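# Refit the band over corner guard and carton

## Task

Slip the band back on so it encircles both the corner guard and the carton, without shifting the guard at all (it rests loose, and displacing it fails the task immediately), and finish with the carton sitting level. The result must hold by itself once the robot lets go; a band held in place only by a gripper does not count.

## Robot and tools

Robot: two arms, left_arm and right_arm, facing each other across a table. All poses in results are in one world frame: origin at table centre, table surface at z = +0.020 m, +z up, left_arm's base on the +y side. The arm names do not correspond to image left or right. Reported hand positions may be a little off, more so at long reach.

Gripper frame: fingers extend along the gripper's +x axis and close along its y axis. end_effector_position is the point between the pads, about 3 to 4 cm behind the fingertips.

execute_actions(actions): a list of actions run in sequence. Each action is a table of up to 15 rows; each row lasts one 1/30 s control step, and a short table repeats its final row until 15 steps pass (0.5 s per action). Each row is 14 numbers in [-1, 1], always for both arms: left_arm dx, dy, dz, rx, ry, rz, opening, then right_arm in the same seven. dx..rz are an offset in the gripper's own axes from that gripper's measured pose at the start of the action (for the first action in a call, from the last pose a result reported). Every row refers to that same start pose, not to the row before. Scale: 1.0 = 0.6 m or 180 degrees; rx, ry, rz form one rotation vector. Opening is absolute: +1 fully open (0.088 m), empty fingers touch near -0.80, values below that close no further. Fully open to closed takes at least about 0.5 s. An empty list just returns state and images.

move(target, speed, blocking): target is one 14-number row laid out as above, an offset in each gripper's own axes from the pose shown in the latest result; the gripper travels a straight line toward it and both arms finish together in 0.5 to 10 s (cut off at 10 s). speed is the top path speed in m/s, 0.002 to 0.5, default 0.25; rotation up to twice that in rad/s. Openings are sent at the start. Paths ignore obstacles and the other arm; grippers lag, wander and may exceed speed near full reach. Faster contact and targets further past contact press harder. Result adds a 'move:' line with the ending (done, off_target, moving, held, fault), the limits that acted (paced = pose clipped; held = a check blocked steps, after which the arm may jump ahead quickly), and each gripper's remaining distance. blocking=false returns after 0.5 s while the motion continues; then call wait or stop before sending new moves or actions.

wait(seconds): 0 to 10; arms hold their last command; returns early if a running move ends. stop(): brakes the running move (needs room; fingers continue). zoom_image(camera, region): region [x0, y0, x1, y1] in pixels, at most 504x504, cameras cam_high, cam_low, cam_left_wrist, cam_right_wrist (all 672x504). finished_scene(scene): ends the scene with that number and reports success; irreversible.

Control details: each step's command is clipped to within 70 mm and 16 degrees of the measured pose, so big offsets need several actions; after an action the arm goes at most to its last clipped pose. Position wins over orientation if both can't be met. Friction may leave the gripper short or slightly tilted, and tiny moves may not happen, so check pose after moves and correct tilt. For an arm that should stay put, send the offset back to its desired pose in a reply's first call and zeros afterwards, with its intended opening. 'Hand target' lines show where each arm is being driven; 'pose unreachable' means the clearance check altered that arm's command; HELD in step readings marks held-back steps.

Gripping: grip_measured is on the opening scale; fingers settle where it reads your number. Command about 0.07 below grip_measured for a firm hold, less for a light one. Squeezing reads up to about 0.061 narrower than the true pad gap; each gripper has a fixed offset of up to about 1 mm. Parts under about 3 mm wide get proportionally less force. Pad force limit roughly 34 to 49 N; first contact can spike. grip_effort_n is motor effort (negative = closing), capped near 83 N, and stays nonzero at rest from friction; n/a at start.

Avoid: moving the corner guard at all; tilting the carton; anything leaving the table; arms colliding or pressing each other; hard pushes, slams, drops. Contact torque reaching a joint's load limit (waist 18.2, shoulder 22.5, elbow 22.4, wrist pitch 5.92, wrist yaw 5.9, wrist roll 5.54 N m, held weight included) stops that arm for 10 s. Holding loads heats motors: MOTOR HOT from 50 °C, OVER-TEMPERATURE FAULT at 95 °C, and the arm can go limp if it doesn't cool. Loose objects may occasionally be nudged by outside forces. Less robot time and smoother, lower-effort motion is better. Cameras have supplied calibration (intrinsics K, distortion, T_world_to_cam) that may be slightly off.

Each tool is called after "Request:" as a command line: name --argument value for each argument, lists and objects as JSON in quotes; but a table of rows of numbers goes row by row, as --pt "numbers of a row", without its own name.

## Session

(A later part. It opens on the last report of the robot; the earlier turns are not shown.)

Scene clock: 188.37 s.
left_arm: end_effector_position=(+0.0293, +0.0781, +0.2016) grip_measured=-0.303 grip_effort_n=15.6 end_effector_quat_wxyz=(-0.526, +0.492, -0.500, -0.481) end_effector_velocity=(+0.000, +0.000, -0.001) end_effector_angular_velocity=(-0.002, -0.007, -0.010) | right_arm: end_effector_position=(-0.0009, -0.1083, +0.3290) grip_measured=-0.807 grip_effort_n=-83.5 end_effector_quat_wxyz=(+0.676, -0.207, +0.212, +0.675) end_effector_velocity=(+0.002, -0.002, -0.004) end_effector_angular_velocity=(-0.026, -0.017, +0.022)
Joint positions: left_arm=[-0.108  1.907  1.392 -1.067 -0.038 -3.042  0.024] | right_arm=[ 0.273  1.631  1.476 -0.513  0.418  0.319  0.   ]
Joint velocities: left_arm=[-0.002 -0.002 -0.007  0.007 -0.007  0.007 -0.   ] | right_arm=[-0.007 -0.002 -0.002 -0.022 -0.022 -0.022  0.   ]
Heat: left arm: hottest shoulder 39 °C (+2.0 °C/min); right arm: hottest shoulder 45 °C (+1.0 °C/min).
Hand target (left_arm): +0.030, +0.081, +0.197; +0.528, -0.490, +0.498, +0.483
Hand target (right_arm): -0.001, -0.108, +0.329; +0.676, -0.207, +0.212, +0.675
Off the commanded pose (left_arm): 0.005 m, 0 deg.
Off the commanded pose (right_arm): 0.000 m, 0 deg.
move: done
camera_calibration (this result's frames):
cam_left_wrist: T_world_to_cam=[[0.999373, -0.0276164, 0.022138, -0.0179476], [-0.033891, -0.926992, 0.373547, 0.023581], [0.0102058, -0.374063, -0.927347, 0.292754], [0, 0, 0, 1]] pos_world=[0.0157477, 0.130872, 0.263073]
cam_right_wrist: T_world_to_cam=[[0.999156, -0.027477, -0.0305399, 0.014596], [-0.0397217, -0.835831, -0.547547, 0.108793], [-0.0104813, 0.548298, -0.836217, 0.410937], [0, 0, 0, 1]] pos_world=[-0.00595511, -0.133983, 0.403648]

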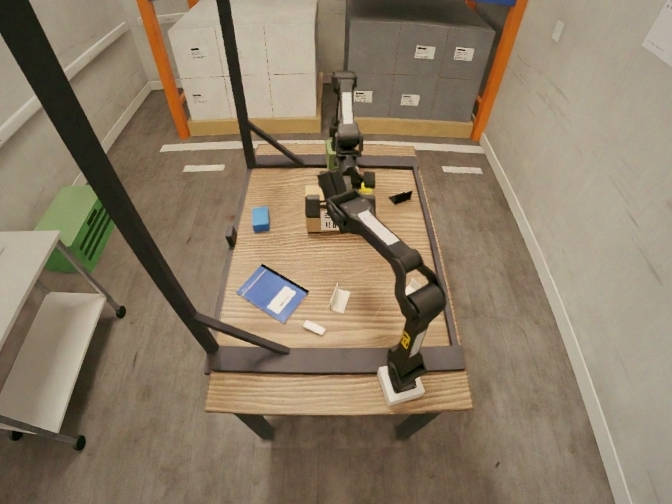

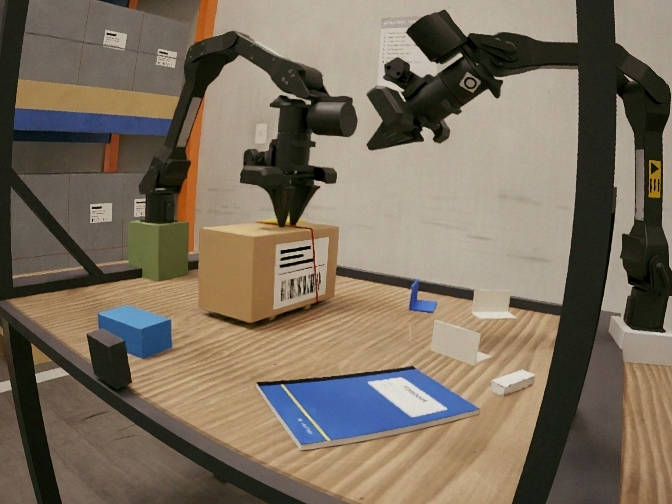

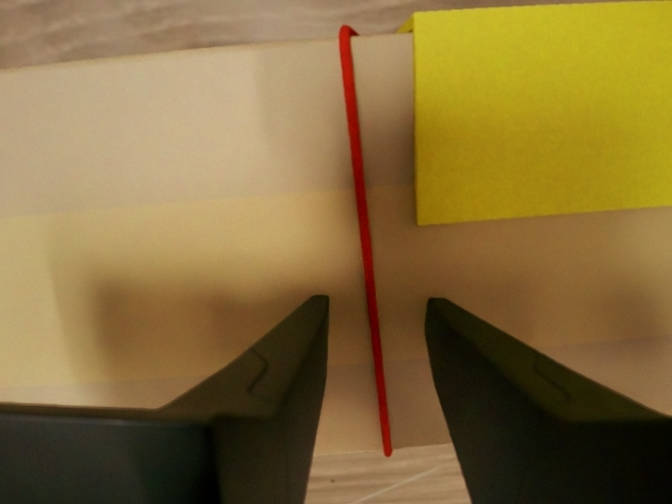

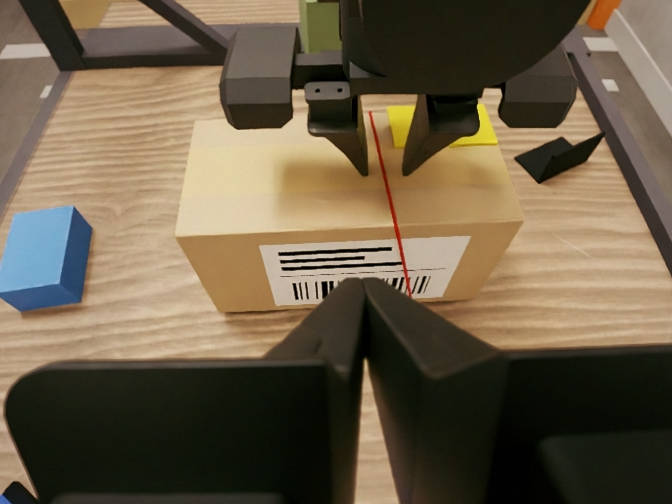

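Request:
execute_actions --actions '[[[0.006,0,0,0,0,0,-0.3,0,0,0,0,0,0,-0.9]],[[0.003,0,0,0,0,0,-1,0,0,0,0,0,0,-0.9]],[[0.0,0,0,0,0,0,-1,0,0,0,0,0,0,-0.9]]]'

Request:
move --target '[-0.028,0.05,0,0,0,0,-1,0,0,0,0,0,0,-0.9]' --speed 0.03

Scene clock: 192.70 s.
left_arm: end_effector_position=(+0.0276, +0.0770, +0.2018) grip_measured=-0.815 grip_effort_n=-83.5 end_effector_quat_wxyz=(-0.525, +0.492, -0.503, -0.479) end_effector_velocity=(+0.004, +0.006, -0.001) end_effector_angular_velocity=(+0.028, -0.036, +0.005) | right_arm: end_effector_position=(-0.0009, -0.1083, +0.3290) grip_measured=-0.807 grip_effort_n=-83.5 end_effector_quat_wxyz=(+0.676, -0.207, +0.212, +0.675) end_effector_velocity=(+0.001, -0.001, -0.001) end_effector_angular_velocity=(-0.009, -0.006, +0.007)
Joint positions: left_arm=[-0.112  1.906  1.392 -1.062 -0.036 -3.042  0.   ] | right_arm=[ 0.273  1.631  1.476 -0.513  0.418  0.319  0.   ]
Joint velocities: left_arm=[-0.002  0.002 -0.002 -0.022 -0.037 -0.007  0.   ] | right_arm=[-0.002 -0.002 -0.002 -0.007 -0.007 -0.007  0.   ]
Heat: left arm: hottest shoulder 39 °C (+2.0 °C/min); right arm: hottest shoulder 45 °C (+1.0 °C/min).
Hand target (left_arm): +0.028, +0.077, +0.202; +0.525, -0.492, +0.503, +0.479
Hand target (right_arm): -0.001, -0.108, +0.329; +0.676, -0.207, +0.212, +0.675
Off the commanded pose (left_arm): 0.000 m, 0 deg.
Off the commanded pose (right_arm): 0.000 m, 0 deg.
Step readings (end_effector_position; steps 1 to 15: 1st action; 16 to 30: 2nd action; 31 to 45: 3rd action):
0: left_arm (+0.0293, +0.0782, +0.2016) | right_arm (-0.0009, -0.1083, +0.3290)
1: left_arm (+0.0293, +0.0782, +0.2016) | right_arm (-0.0009, -0.1083, +0.3290)
2: left_arm (+0.0293, +0.0781, +0.2016) | right_arm (-0.0009, -0.1083, +0.3290)
4: left_arm (+0.0293, +0.0781, +0.2016) | right_arm (-0.0009, -0.1083, +0.3290)
8: left_arm (+0.0293, +0.0781, +0.2016) | right_arm (-0.0009, -0.1083, +0.3290)
15: left_arm (+0.0293, +0.0780, +0.2016) | right_arm (-0.0009, -0.1083, +0.3290)
16: left_arm (+0.0290, +0.0780, +0.2016) | right_arm (-0.0009, -0.1083, +0.3290)
17: left_arm (+0.0276, +0.0777, +0.2015) | right_arm (-0.0009, -0.1083, +0.3290)
19: left_arm (+0.0254, +0.0771, +0.2015) | right_arm (-0.0009, -0.1083, +0.3290)
23: left_arm (+0.0277, +0.0771, +0.2016) | right_arm (-0.0009, -0.1083, +0.3290)
30: left_arm (+0.0277, +0.0771, +0.2016) | right_arm (-0.0009, -0.1083, +0.3290)
31: left_arm (+0.0277, +0.0771, +0.2017) | right_arm (-0.0009, -0.1083, +0.3290)
32: left_arm (+0.0276, +0.0771, +0.2017) | right_arm (-0.0009, -0.1083, +0.3290)
34: left_arm (+0.0276, +0.0769, +0.2018) | right_arm (-0.0009, -0.1083, +0.3290)
38: left_arm (+0.0276, +0.0770, +0.2018) | right_arm (-0.0009, -0.1083, +0.3290)
45: end_effector_position above
camera_calibration (this result's frames):
cam_left_wrist: T_world_to_cam=[[0.999293, -0.0316754, 0.02025, -0.0155293], [-0.0369873, -0.924799, 0.378653, 0.0213344], [0.00673316, -0.379135, -0.925317, 0.292563], [0, 0, 0, 1]] pos_world=[0.0143375, 0.130159, 0.262949]
cam_right_wrist: T_world_to_cam=[[0.999156, -0.027477, -0.0305399, 0.014596], [-0.0397217, -0.835831, -0.547547, 0.108793], [-0.0104813, 0.548298, -0.836217, 0.410937], [0, 0, 0, 1]] pos_world=[-0.00595511, -0.133983, 0.403648]

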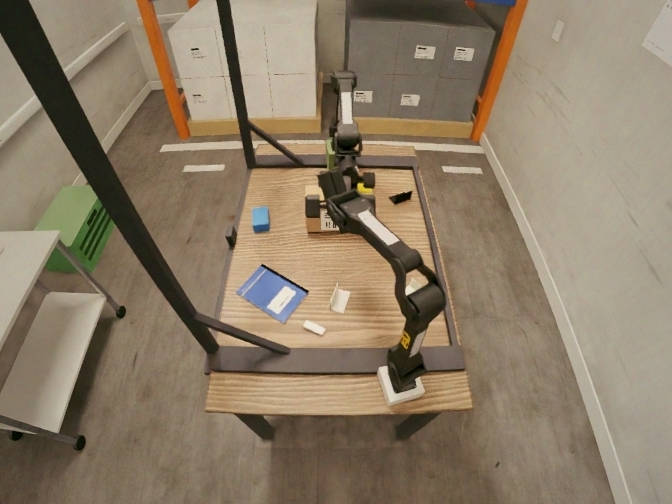

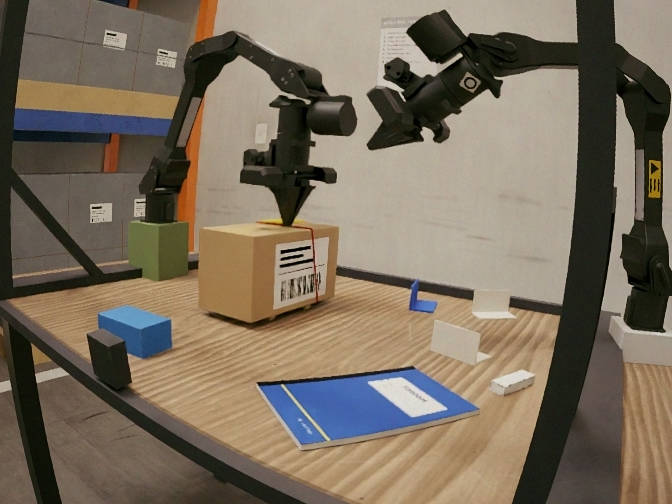

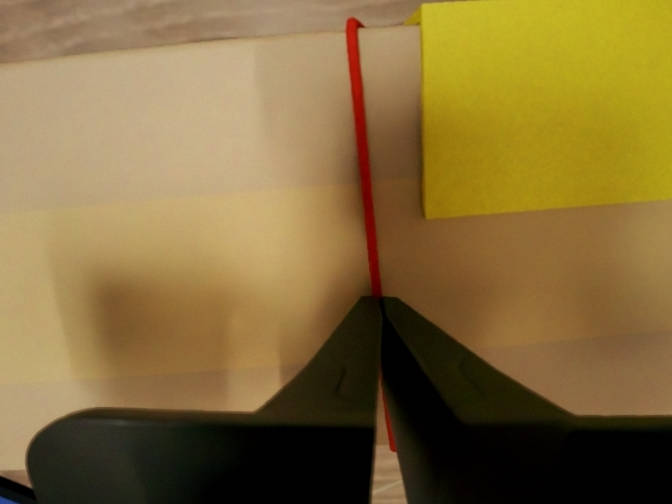

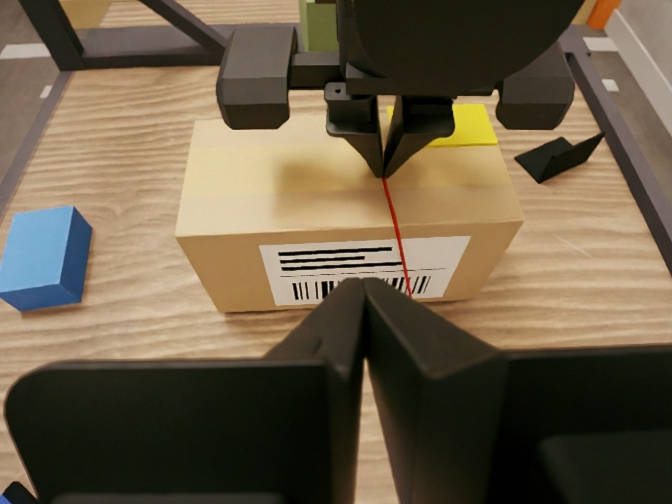

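Scene clock: 194.10 s.
left_arm: end_effector_position=(+0.0022, +0.0788, +0.2105) grip_measured=-0.815 grip_effort_n=-83.5 end_effector_quat_wxyz=(-0.530, +0.491, -0.496, -0.482) end_effector_velocity=(+0.000, +0.006, -0.001) end_effector_angular_velocity=(+0.026, -0.009, +0.019) | right_arm: end_effector_position=(-0.0009, -0.1083, +0.3290) grip_measured=-0.807 grip_effort_n=-83.5 end_effector_quat_wxyz=(+0.676, -0.207, +0.212, +0.675) end_effector_velocity=(+0.001, -0.001, -0.001) end_effector_angular_velocity=(-0.009, -0.006, +0.007)
Joint positions: left_arm=[-0.188  1.904  1.425 -1.116 -0.043 -3.124  0.   ] | right_arm=[ 0.273  1.631  1.476 -0.513  0.418  0.319  0.   ]
Joint velocities: left_arm=[-0.002  0.002 -0.002 -0.022 -0.007 -0.022  0.   ] | right_arm=[-0.002 -0.002 -0.002 -0.007 -0.007 -0.007  0.   ]
Heat: left arm: hottest shoulder 39 °C (+2.0 °C/min); right arm: hottest shoulder 45 °C (+1.0 °C/min).
Hand target (left_arm): -0.003, +0.078, +0.217; +0.525, -0.492, +0.503, +0.479
Hand target (right_arm): -0.001, -0.108, +0.329; +0.676, -0.207, +0.212, +0.675
Off the commanded pose (left_arm): 0.009 m, 1 deg.
Off the commanded pose (right_arm): 0.000 m, 0 deg.
move: off_target (left_arm)
camera_calibration (this result's frames):
cam_left_wrist: T_world_to_cam=[[0.99924, -0.0269034, 0.0282017, 0.00768727], [-0.0353254, -0.930875, 0.363625, 0.0223652], [0.0164695, -0.364345, -0.931118, 0.301494], [0, 0, 0, 1]] pos_world=[-0.0118568, 0.130874, 0.272377]
cam_right_wrist: T_world_to_cam=[[0.999156, -0.027477, -0.0305399, 0.014596], [-0.0397217, -0.835831, -0.547547, 0.108793], [-0.0104813, 0.548298, -0.836217, 0.410937], [0, 0, 0, 1]] pos_world=[-0.00595511, -0.133983, 0.403648]

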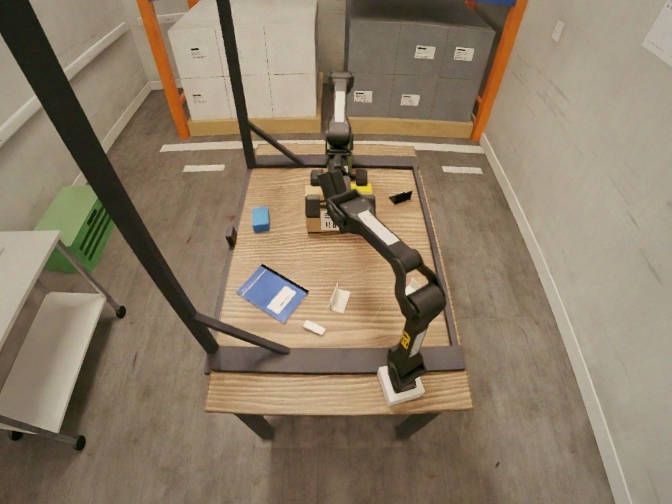

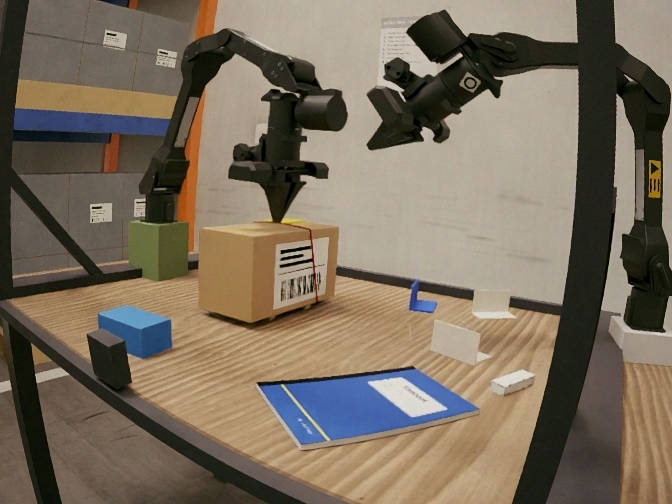

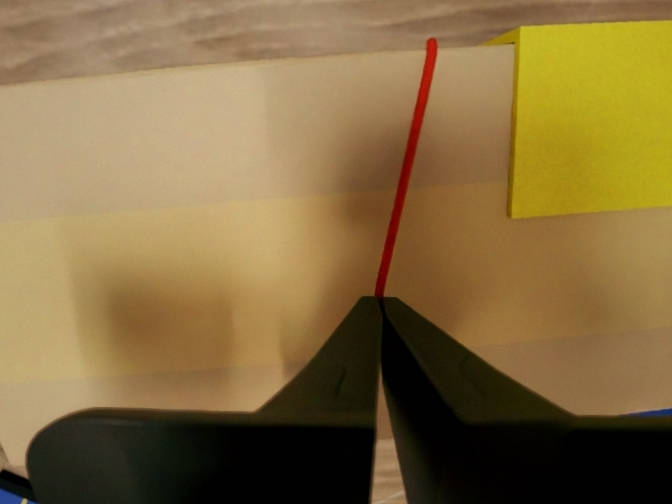

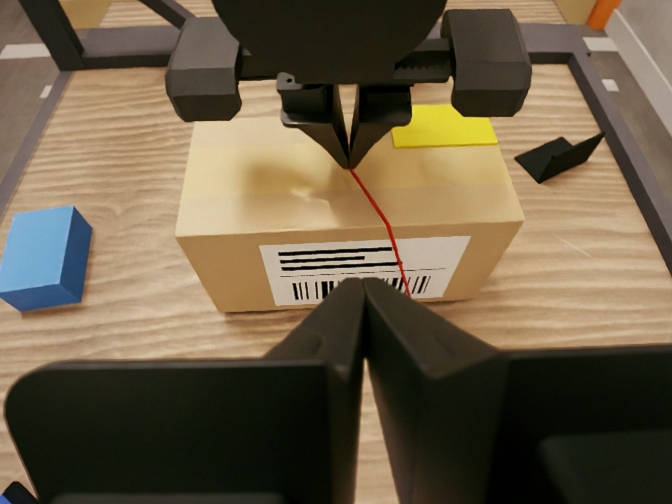

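Request:
move --target '[-0.012,0.012,0.055,0,0,0,-1,0,0,0,0,0,0,-0.9]' --speed 0.025

Scene clock: 200.40 s.
left_arm: end_effector_position=(+0.0015, +0.1024, +0.2183) grip_measured=-0.815 grip_effort_n=-83.5 end_effector_quat_wxyz=(-0.527, +0.497, -0.500, -0.474) end_effector_velocity=(+0.000, +0.002, -0.002) end_effector_angular_velocity=(+0.002, -0.007, +0.005) | right_arm: end_effector_position=(-0.0009, -0.1083, +0.3290) grip_measured=-0.807 grip_effort_n=-83.5 end_effector_quat_wxyz=(+0.676, -0.207, +0.212, +0.675) end_effector_velocity=(+0.000, -0.000, -0.004) end_effector_angular_velocity=(-0.013, -0.008, +0.007)
Joint positions: left_arm=[-0.196  1.794  1.314 -1.095 -0.05  -3.128  0.   ] | right_arm=[ 0.273  1.631  1.476 -0.513  0.418  0.319  0.   ]
Joint velocities: left_arm=[-0.002 -0.002 -0.012  0.007 -0.007 -0.007  0.   ] | right_arm=[-0.002  0.002 -0.002 -0.007 -0.007 -0.007  0.   ]
Heat: left arm: hottest shoulder 40 °C (+3.0 °C/min); right arm: hottest shoulder 45 °C (+1.0 °C/min).
Hand target (left_arm): -0.004, +0.112, +0.218; +0.531, -0.488, +0.499, +0.481
Hand target (right_arm): -0.001, -0.108, +0.329; +0.676, -0.207, +0.212, +0.675
Off the commanded pose (left_arm): 0.011 m, 1 deg.
Off the commanded pose (right_arm): 0.000 m, 0 deg.
joint sent to its limit (left arm) — the command would take joint 6 (wrist roll) past its lower limit, so that joint was sent only as far as its limit.
move: off_target (left_arm)
camera_calibration (this result's frames):
cam_left_wrist: T_world_to_cam=[[0.99891, -0.0305369, 0.0353039, 0.00761084], [-0.0417437, -0.922855, 0.382878, 0.0364612], [0.0208885, -0.383934, -0.923124, 0.317639], [0, 0, 0, 1]] pos_world=[-0.0127155, 0.155833, 0.278992]
cam_right_wrist: T_world_to_cam=[[0.999156, -0.027477, -0.0305399, 0.014596], [-0.0397217, -0.835831, -0.547547, 0.108793], [-0.0104813, 0.548298, -0.836217, 0.410937], [0, 0, 0, 1]] pos_world=[-0.00595511, -0.133983, 0.403648]

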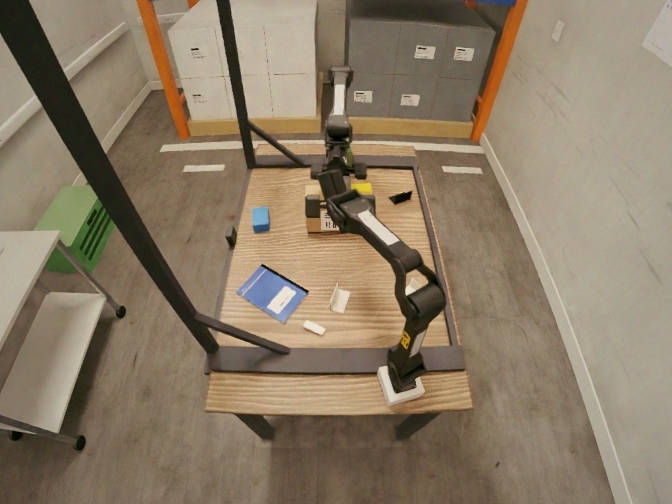

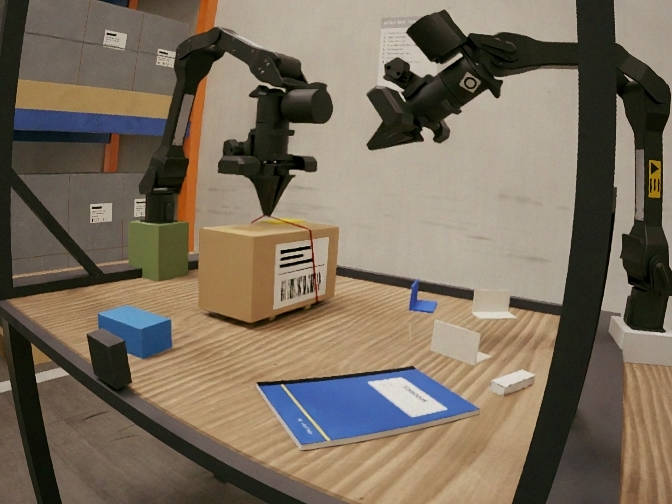

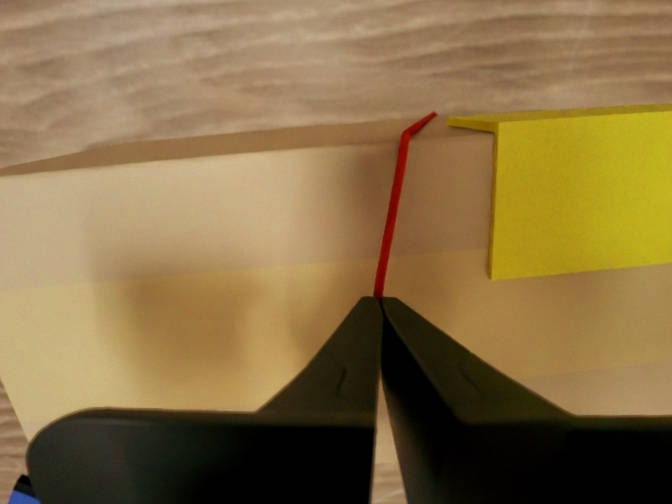

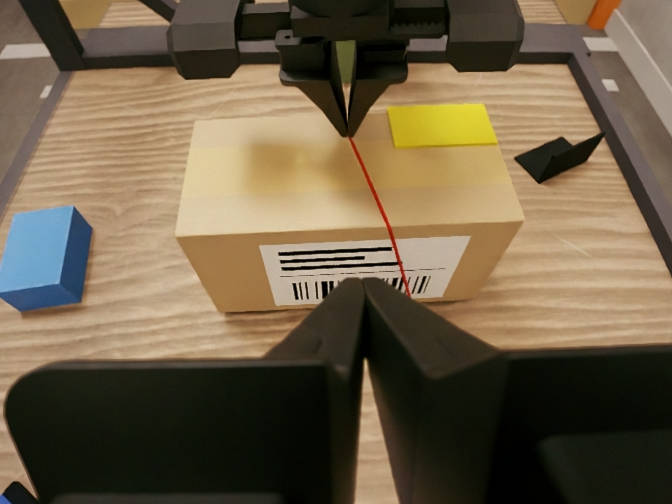

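Request:
move --target '[-0.015,0.004,0.055,0,0,0,-1,0,0,0,0,0,0,-0.9]' --speed 0.025

Scene clock: 207.50 s.
left_arm: end_effector_position=(+0.0042, +0.1226, +0.2282) grip_measured=-0.815 grip_effort_n=-83.5 end_effector_quat_wxyz=(-0.520, +0.508, -0.506, -0.464) end_effector_velocity=(+0.000, +0.000, +0.000) end_effector_angular_velocity=(-0.008, -0.007, +0.005) | right_arm: end_effector_position=(-0.0009, -0.1083, +0.3290) grip_measured=-0.807 grip_effort_n=-83.5 end_effector_quat_wxyz=(+0.676, -0.207, +0.212, +0.675) end_effector_velocity=(-0.002, -0.002, +0.001) end_effector_angular_velocity=(-0.004, -0.003, +0.012)
Joint positions: left_arm=[-0.194  1.684  1.224 -1.082 -0.058 -3.128  0.   ] | right_arm=[ 0.273  1.631  1.476 -0.513  0.418  0.319  0.   ]
Joint velocities: left_arm=[-0.002 -0.007 -0.007  0.007 -0.007 -0.007  0.   ] | right_arm=[ 0.002 -0.002  0.002 -0.007 -0.007 -0.007  0.   ]
Heat: left arm: hottest shoulder 41 °C (+4.0 °C/min); right arm: hottest shoulder 45 °C (+0.0 °C/min).
Hand target (left_arm): +0.000, +0.135, +0.227; +0.528, -0.496, +0.501, +0.473
Hand target (right_arm): -0.001, -0.108, +0.329; +0.676, -0.207, +0.212, +0.675
Off the commanded pose (left_arm): 0.013 m, 2 deg.
Off the commanded pose (right_arm): 0.000 m, 0 deg.
joint sent to its limit (left arm) — the command would take joint 6 (wrist roll) past its lower limit, so that joint was sent only as far as its limit.
move: off_target (left_arm)
camera_calibration (this result's frames):
cam_left_wrist: T_world_to_cam=[[0.998718, -0.0268582, 0.042904, 0.00294767], [-0.0422059, -0.90978, 0.412939, 0.0429906], [0.0279424, -0.41422, -0.909748, 0.335087], [0, 0, 0, 1]] pos_world=[-0.0104926, 0.177991, 0.286965]
cam_right_wrist: T_world_to_cam=[[0.999156, -0.027477, -0.0305399, 0.014596], [-0.0397217, -0.835831, -0.547547, 0.108793], [-0.0104813, 0.548298, -0.836217, 0.410937], [0, 0, 0, 1]] pos_world=[-0.00595511, -0.133983, 0.403648]

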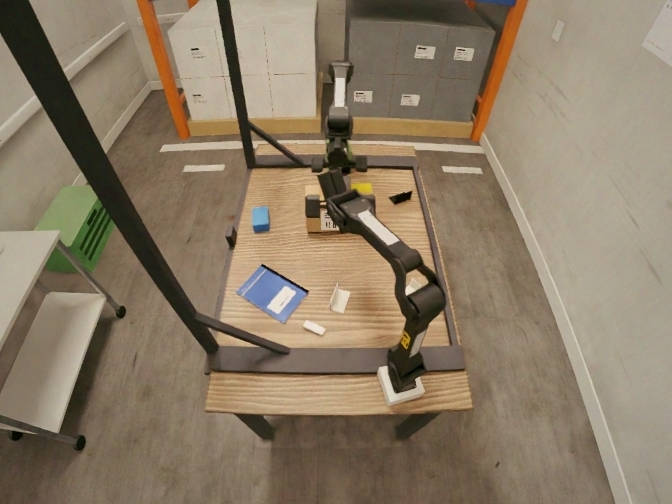

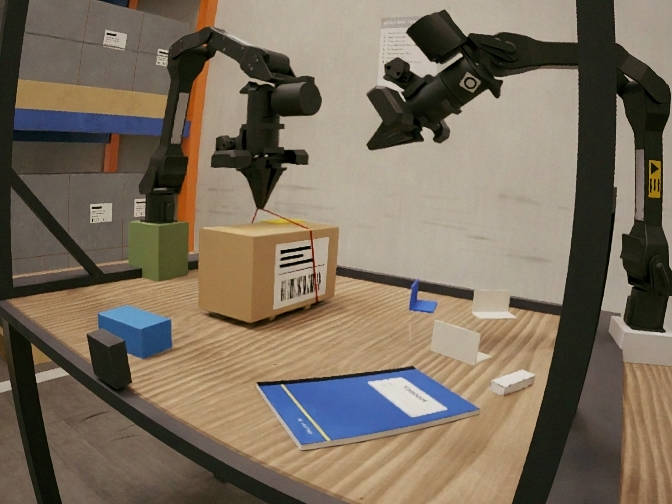

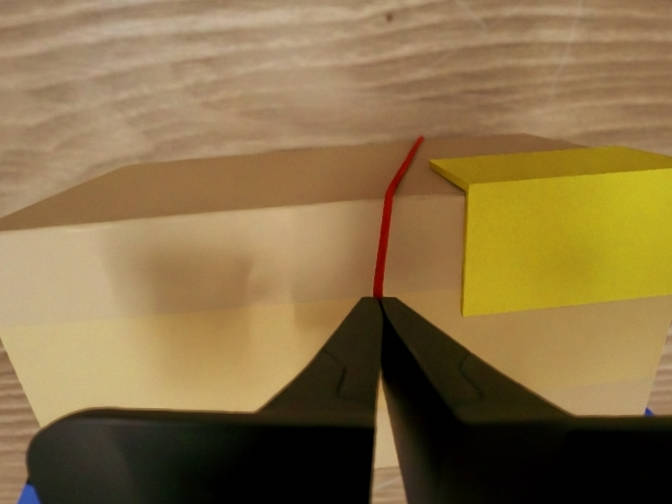

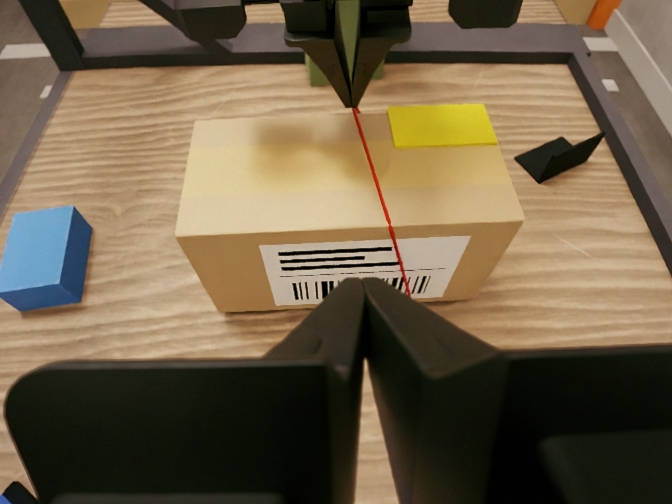

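Request:
move --target '[0.008,0.0,0.045,0,-0.01,0,-1,0,0,0,0,0,0,-0.9]' --speed 0.02

Scene clock: 214.23 s.
left_arm: end_effector_position=(+0.0074, +0.1350, +0.2254) grip_measured=-0.815 grip_effort_n=-83.5 end_effector_quat_wxyz=(-0.518, +0.514, -0.505, -0.461) end_effector_velocity=(+0.003, +0.003, +0.000) end_effector_angular_velocity=(+0.006, -0.022, +0.006) | right_arm: end_effector_position=(-0.0009, -0.1083, +0.3290) grip_measured=-0.807 grip_effort_n=-83.5 end_effector_quat_wxyz=(+0.676, -0.207, +0.212, +0.675) end_effector_velocity=(+0.001, -0.002, -0.002) end_effector_angular_velocity=(-0.017, -0.011, +0.007)
Joint positions: left_arm=[-0.189  1.632  1.155 -1.055 -0.066 -3.128  0.   ] | right_arm=[ 0.273  1.631  1.476 -0.513  0.418  0.319  0.   ]
Joint velocities: left_arm=[-0.002 -0.007 -0.007 -0.007 -0.022 -0.007  0.   ] | right_arm=[-0.002 -0.002  0.002 -0.022 -0.007 -0.007  0.   ]
Heat: left arm: hottest shoulder 41 °C (+4.0 °C/min); right arm: hottest shoulder 45 °C (+0.0 °C/min).
Hand target (left_arm): +0.006, +0.149, +0.223; +0.528, -0.501, +0.497, +0.473
Hand target (right_arm): -0.001, -0.108, +0.329; +0.676, -0.207, +0.212, +0.675
Off the commanded pose (left_arm): 0.015 m, 2 deg.
Off the commanded pose (right_arm): 0.000 m, 0 deg.
move: off_target (left_arm)
camera_calibration (this result's frames):
cam_left_wrist: T_world_to_cam=[[0.998513, -0.0207936, 0.0503875, -0.00228953], [-0.0401518, -0.905755, 0.421895, 0.0529663], [0.036866, -0.423291, -0.905243, 0.337734], [0, 0, 0, 1]] pos_world=[-0.00803809, 0.190887, 0.283501]
cam_right_wrist: T_world_to_cam=[[0.999156, -0.027477, -0.0305399, 0.014596], [-0.0397217, -0.835831, -0.547547, 0.108793], [-0.0104813, 0.548298, -0.836217, 0.410937], [0, 0, 0, 1]] pos_world=[-0.00595511, -0.133983, 0.403648]

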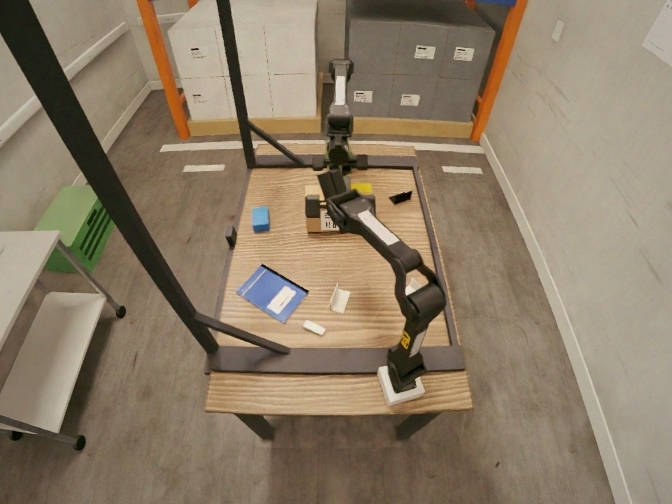

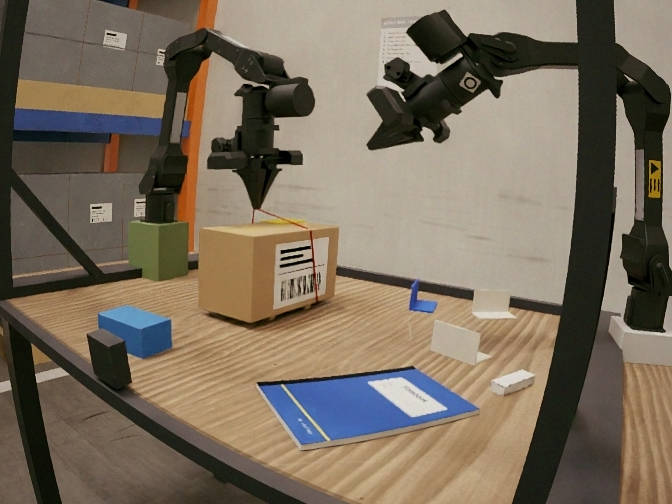

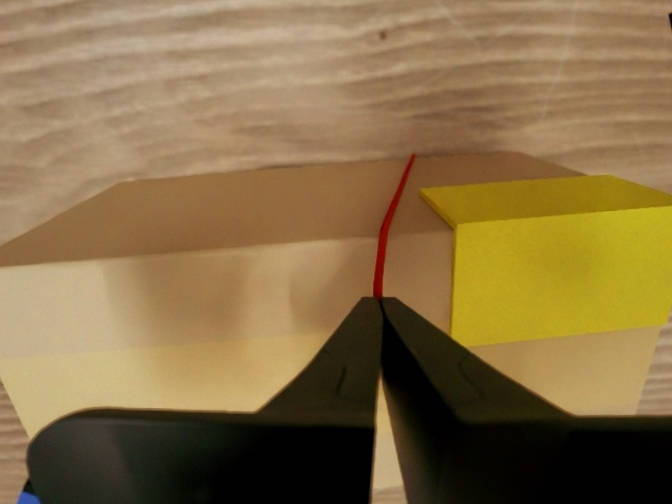

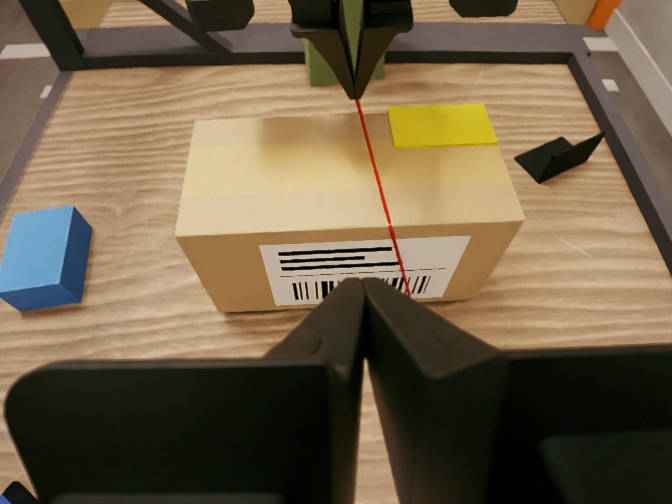

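Request:
move --target '[0.0,0.005,0.055,0,-0.012,0,-1,0,0,0,0,0,0,-0.9]' --speed 0.02

Scene clock: 219.33 s.
left_arm: end_effector_position=(+0.0090, +0.1530, +0.2273) grip_measured=-0.815 grip_effort_n=-83.5 end_effector_quat_wxyz=(-0.517, +0.517, -0.505, -0.458) end_effector_velocity=(+0.001, +0.005, +0.001) end_effector_angular_velocity=(+0.016, -0.022, +0.001) | right_arm: end_effector_position=(-0.0009, -0.1083, +0.3290) grip_measured=-0.807 grip_effort_n=-83.5 end_effector_quat_wxyz=(+0.676, -0.207, +0.212, +0.675) end_effector_velocity=(+0.003, -0.001, +0.001) end_effector_angular_velocity=(+0.000, -0.011, -0.004)
Joint positions: left_arm=[-0.189  1.556  1.085 -1.053 -0.072 -3.128  0.   ] | right_arm=[ 0.273  1.631  1.476 -0.513  0.418  0.319  0.   ]
Joint velocities: left_arm=[-0.007 -0.007 -0.002 -0.022 -0.022 -0.007  0.   ] | right_arm=[-0.002 -0.007 -0.002 -0.007  0.007 -0.007  0.   ]
Heat: left arm: hottest shoulder 40 °C (+3.0 °C/min); right arm: hottest shoulder 45 °C (+0.0 °C/min).
Hand target (left_arm): +0.006, +0.168, +0.224; +0.528, -0.503, +0.497, +0.471
Hand target (right_arm): -0.001, -0.108, +0.329; +0.676, -0.207, +0.212, +0.675
Off the commanded pose (left_arm): 0.016 m, 3 deg.
Off the commanded pose (right_arm): 0.000 m, 0 deg.
joint sent to its limit (left arm) — the command would take joint 6 (wrist roll) past its lower limit, so that joint was sent only as far as its limit.
move: off_target (left_arm)
camera_calibration (this result's frames):
cam_left_wrist: T_world_to_cam=[[0.998185, -0.0201206, 0.0567549, -0.0051531], [-0.0425512, -0.902591, 0.42839, 0.0665877], [0.042607, -0.430028, -0.90181, 0.347222], [0, 0, 0, 1]] pos_world=[-0.00681696, 0.209313, 0.284895]
cam_right_wrist: T_world_to_cam=[[0.999156, -0.027477, -0.0305399, 0.014596], [-0.0397217, -0.835831, -0.547547, 0.108793], [-0.0104813, 0.548298, -0.836217, 0.410937], [0, 0, 0, 1]] pos_world=[-0.00595511, -0.133983, 0.403648]

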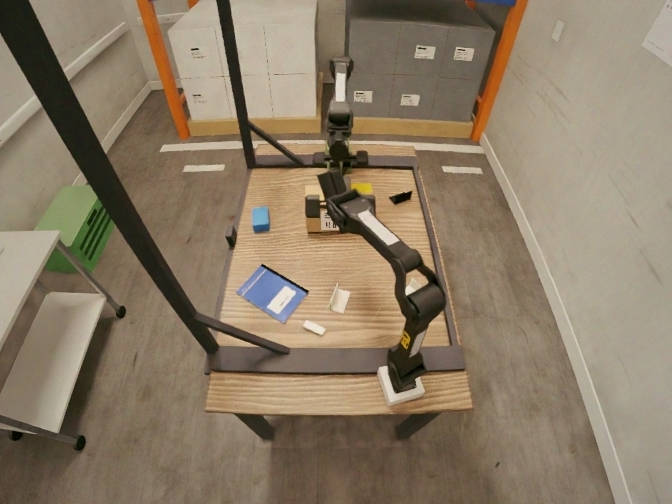

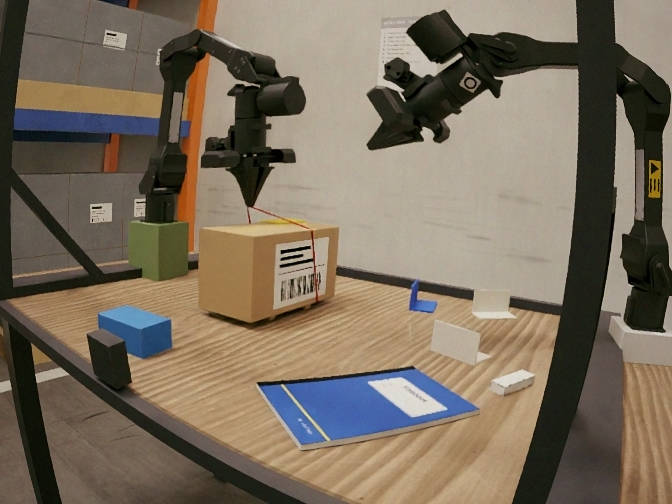

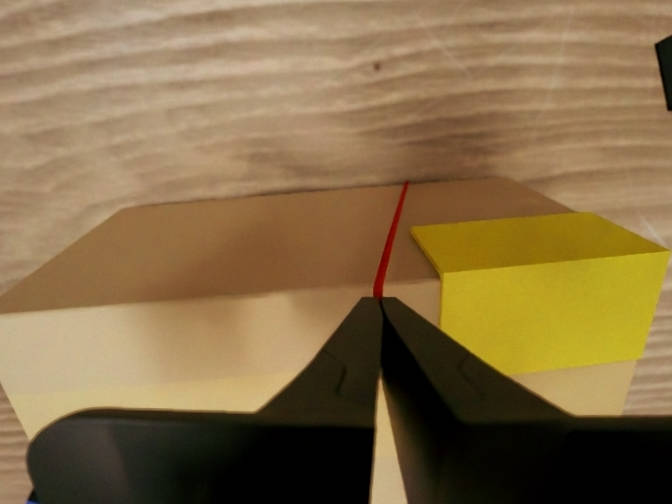

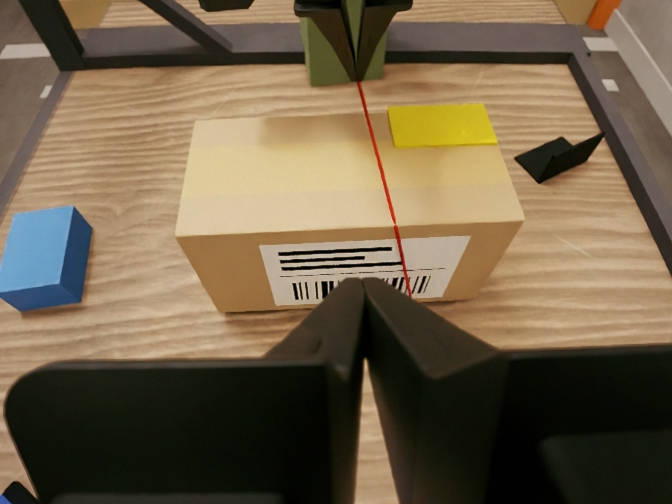

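Request:
move --target '[0.0,-0.05,0.02,0,0,0,-1,0,0,0,0,0,0,-0.9]' --speed 0.025

Scene clock: 225.97 s.
left_arm: end_effector_position=(+0.0384, +0.1513, +0.2317) grip_measured=-0.815 grip_effort_n=-83.5 end_effector_quat_wxyz=(-0.509, +0.526, -0.512, -0.449) end_effector_velocity=(+0.001, +0.006, +0.001) end_effector_angular_velocity=(+0.017, -0.005, +0.010) | right_arm: end_effector_position=(-0.0009, -0.1083, +0.3290) grip_measured=-0.807 grip_effort_n=-83.5 end_effector_quat_wxyz=(+0.676, -0.207, +0.212, +0.675) end_effector_velocity=(+0.002, -0.003, -0.004) end_effector_angular_velocity=(-0.021, -0.013, +0.007)
Joint positions: left_arm=[-0.078  1.531  1.075 -1.027 -0.066 -3.016  0.   ] | right_arm=[ 0.273  1.631  1.476 -0.513  0.418  0.319  0.   ]
Joint velocities: left_arm=[ 0.002 -0.007 -0.002 -0.022 -0.007 -0.007  0.   ] | right_arm=[-0.002 -0.002 -0.002 -0.022 -0.007 -0.007  0.   ]
Heat: left arm: hottest shoulder 40 °C (+2.0 °C/min); right arm: hottest shoulder 45 °C (+0.0 °C/min).
Hand target (left_arm): +0.039, +0.163, +0.229; +0.517, -0.518, +0.505, +0.458
Hand target (right_arm): -0.001, -0.108, +0.329; +0.676, -0.207, +0.212, +0.675
Off the commanded pose (left_arm): 0.013 m, 2 deg.
Off the commanded pose (right_arm): 0.000 m, 0 deg.
move: off_target (left_arm)
camera_calibration (this result's frames):
cam_left_wrist: T_world_to_cam=[[0.998092, -0.0188235, 0.0588011, -0.0353993], [-0.0438053, -0.887051, 0.459589, 0.0548907], [0.0435085, -0.461288, -0.886183, 0.350291], [0, 0, 0, 1]] pos_world=[0.0224956, 0.20961, 0.287276]
cam_right_wrist: T_world_to_cam=[[0.999156, -0.027477, -0.0305399, 0.014596], [-0.0397217, -0.835831, -0.547547, 0.108793], [-0.0104813, 0.548298, -0.836217, 0.410937], [0, 0, 0, 1]] pos_world=[-0.00595511, -0.133983, 0.403648]

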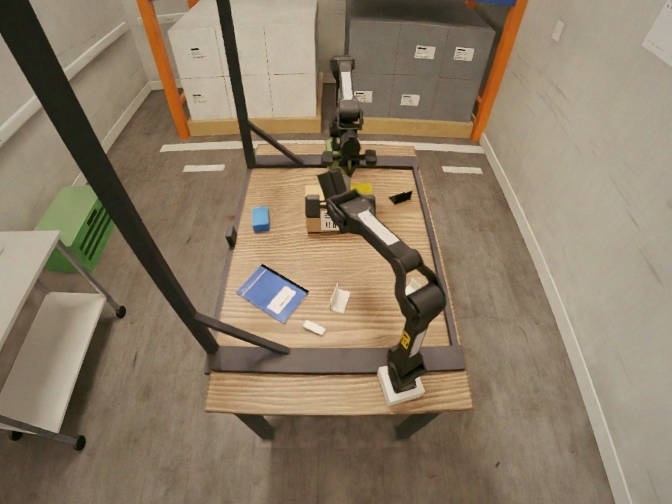

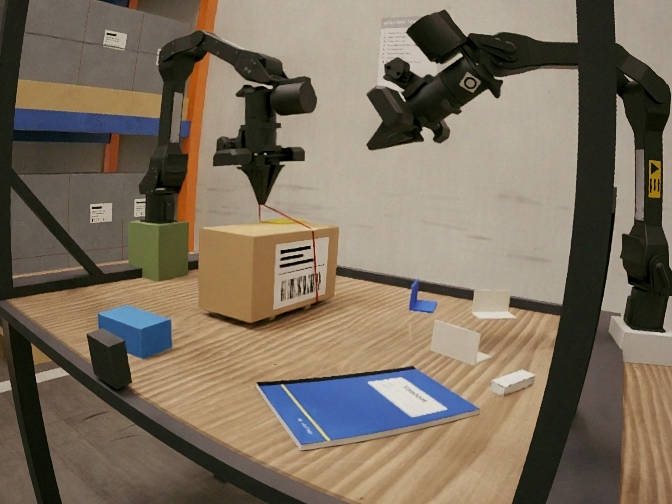

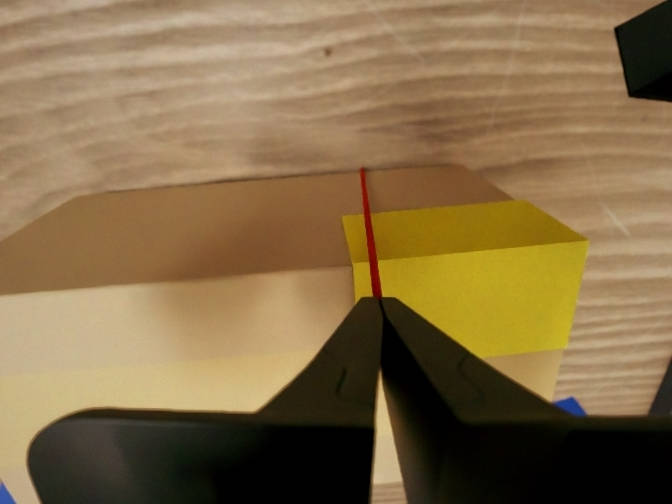

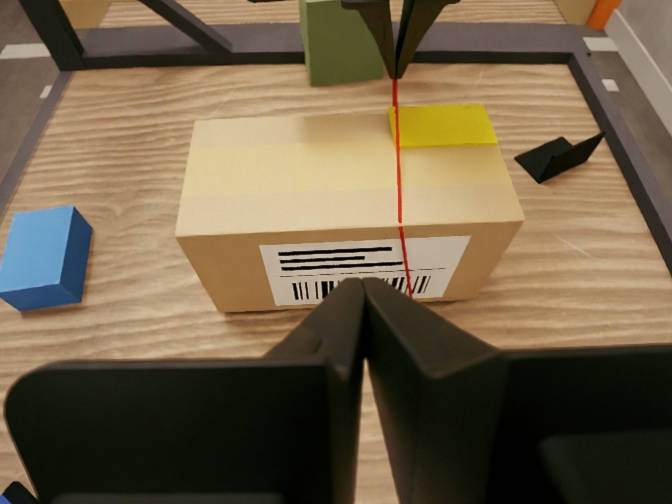

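Request:
move --target '[0.014,-0.06,0.025,0,-0.025,0,-1,0,0,0,0,0,0,-0.9]' --speed 0.025

Scene clock: 232.53 s.
left_arm: end_effector_position=(+0.0712, +0.1544, +0.2304) grip_measured=-0.815 grip_effort_n=-83.5 end_effector_quat_wxyz=(-0.516, +0.518, -0.508, -0.456) end_effector_velocity=(-0.001, +0.007, -0.002) end_effector_angular_velocity=(+0.042, +0.002, +0.005) | right_arm: end_effector_position=(-0.0009, -0.1083, +0.3290) grip_measured=-0.807 grip_effort_n=-83.5 end_effector_quat_wxyz=(+0.676, -0.207, +0.212, +0.675) end_effector_velocity=(+0.004, -0.002, -0.003) end_effector_angular_velocity=(-0.017, -0.021, -0.004)
Joint positions: left_arm=[ 0.046  1.558  1.098 -1.042 -0.057 -2.889  0.   ] | right_arm=[ 0.273  1.631  1.476 -0.513  0.418  0.319  0.   ]
Joint velocities: left_arm=[-0.002  0.007  0.002 -0.037 -0.007 -0.007  0.   ] | right_arm=[-0.002 -0.002 -0.002 -0.022  0.007 -0.007  0.   ]
Heat: left arm: hottest shoulder 39 °C (+1.0 °C/min); right arm: hottest shoulder 45 °C (+0.0 °C/min).
Hand target (left_arm): +0.076, +0.164, +0.225; +0.528, -0.509, +0.493, +0.469
Hand target (right_arm): -0.001, -0.108, +0.329; +0.676, -0.207, +0.212, +0.675
Off the commanded pose (left_arm): 0.012 m, 3 deg.
Off the commanded pose (right_arm): 0.000 m, 0 deg.
move: off_target (left_arm)
camera_calibration (this result's frames):
cam_left_wrist: T_world_to_cam=[[0.998165, -0.0231092, 0.0559777, -0.0667683], [-0.0452201, -0.899242, 0.435108, 0.0673443], [0.0402825, -0.436841, -0.898636, 0.348422], [0, 0, 0, 1]] pos_world=[0.0556557, 0.211221, 0.28754]
cam_right_wrist: T_world_to_cam=[[0.999156, -0.027477, -0.0305399, 0.014596], [-0.0397217, -0.835831, -0.547547, 0.108793], [-0.0104813, 0.548298, -0.836217, 0.410937], [0, 0, 0, 1]] pos_world=[-0.00595511, -0.133983, 0.403648]

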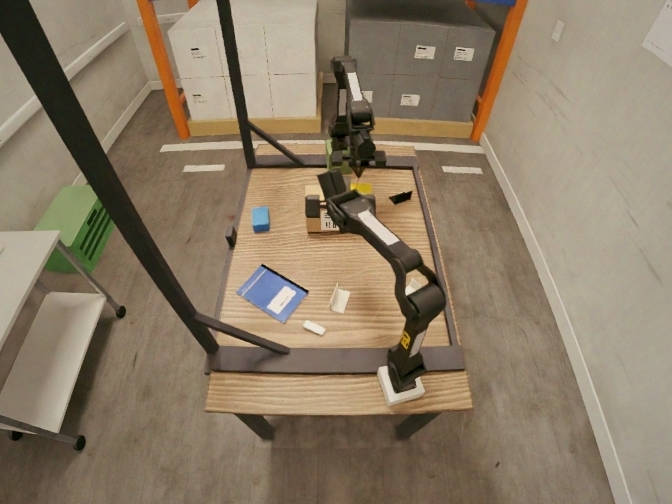

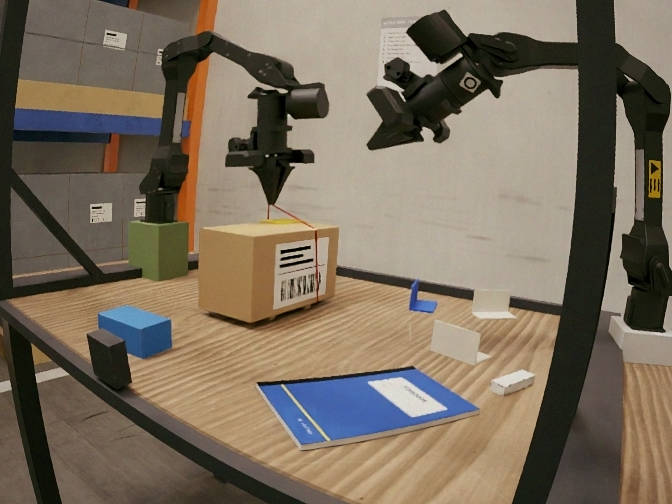

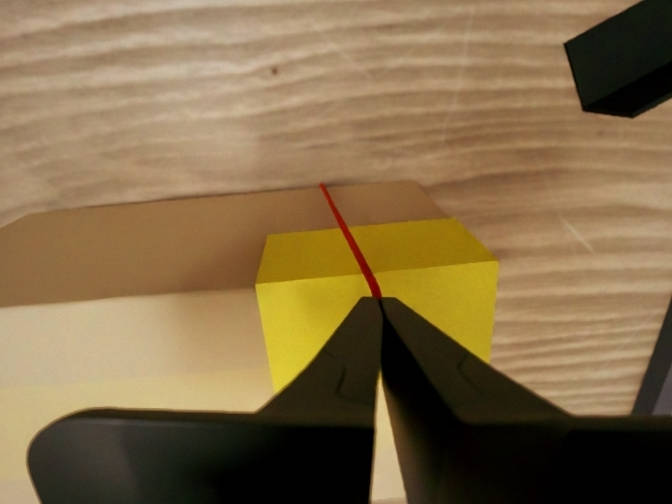

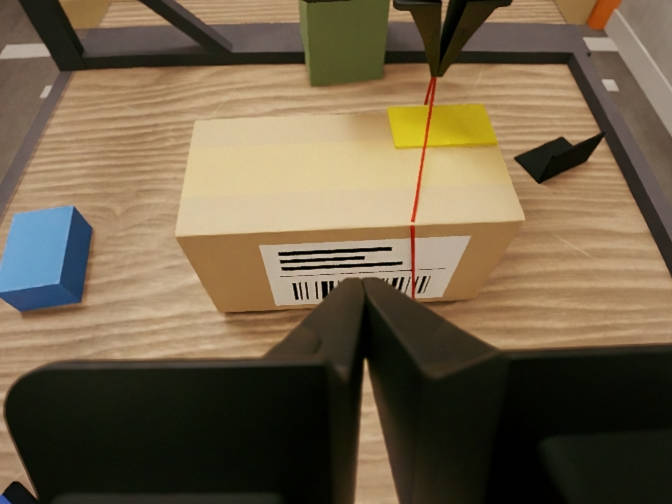

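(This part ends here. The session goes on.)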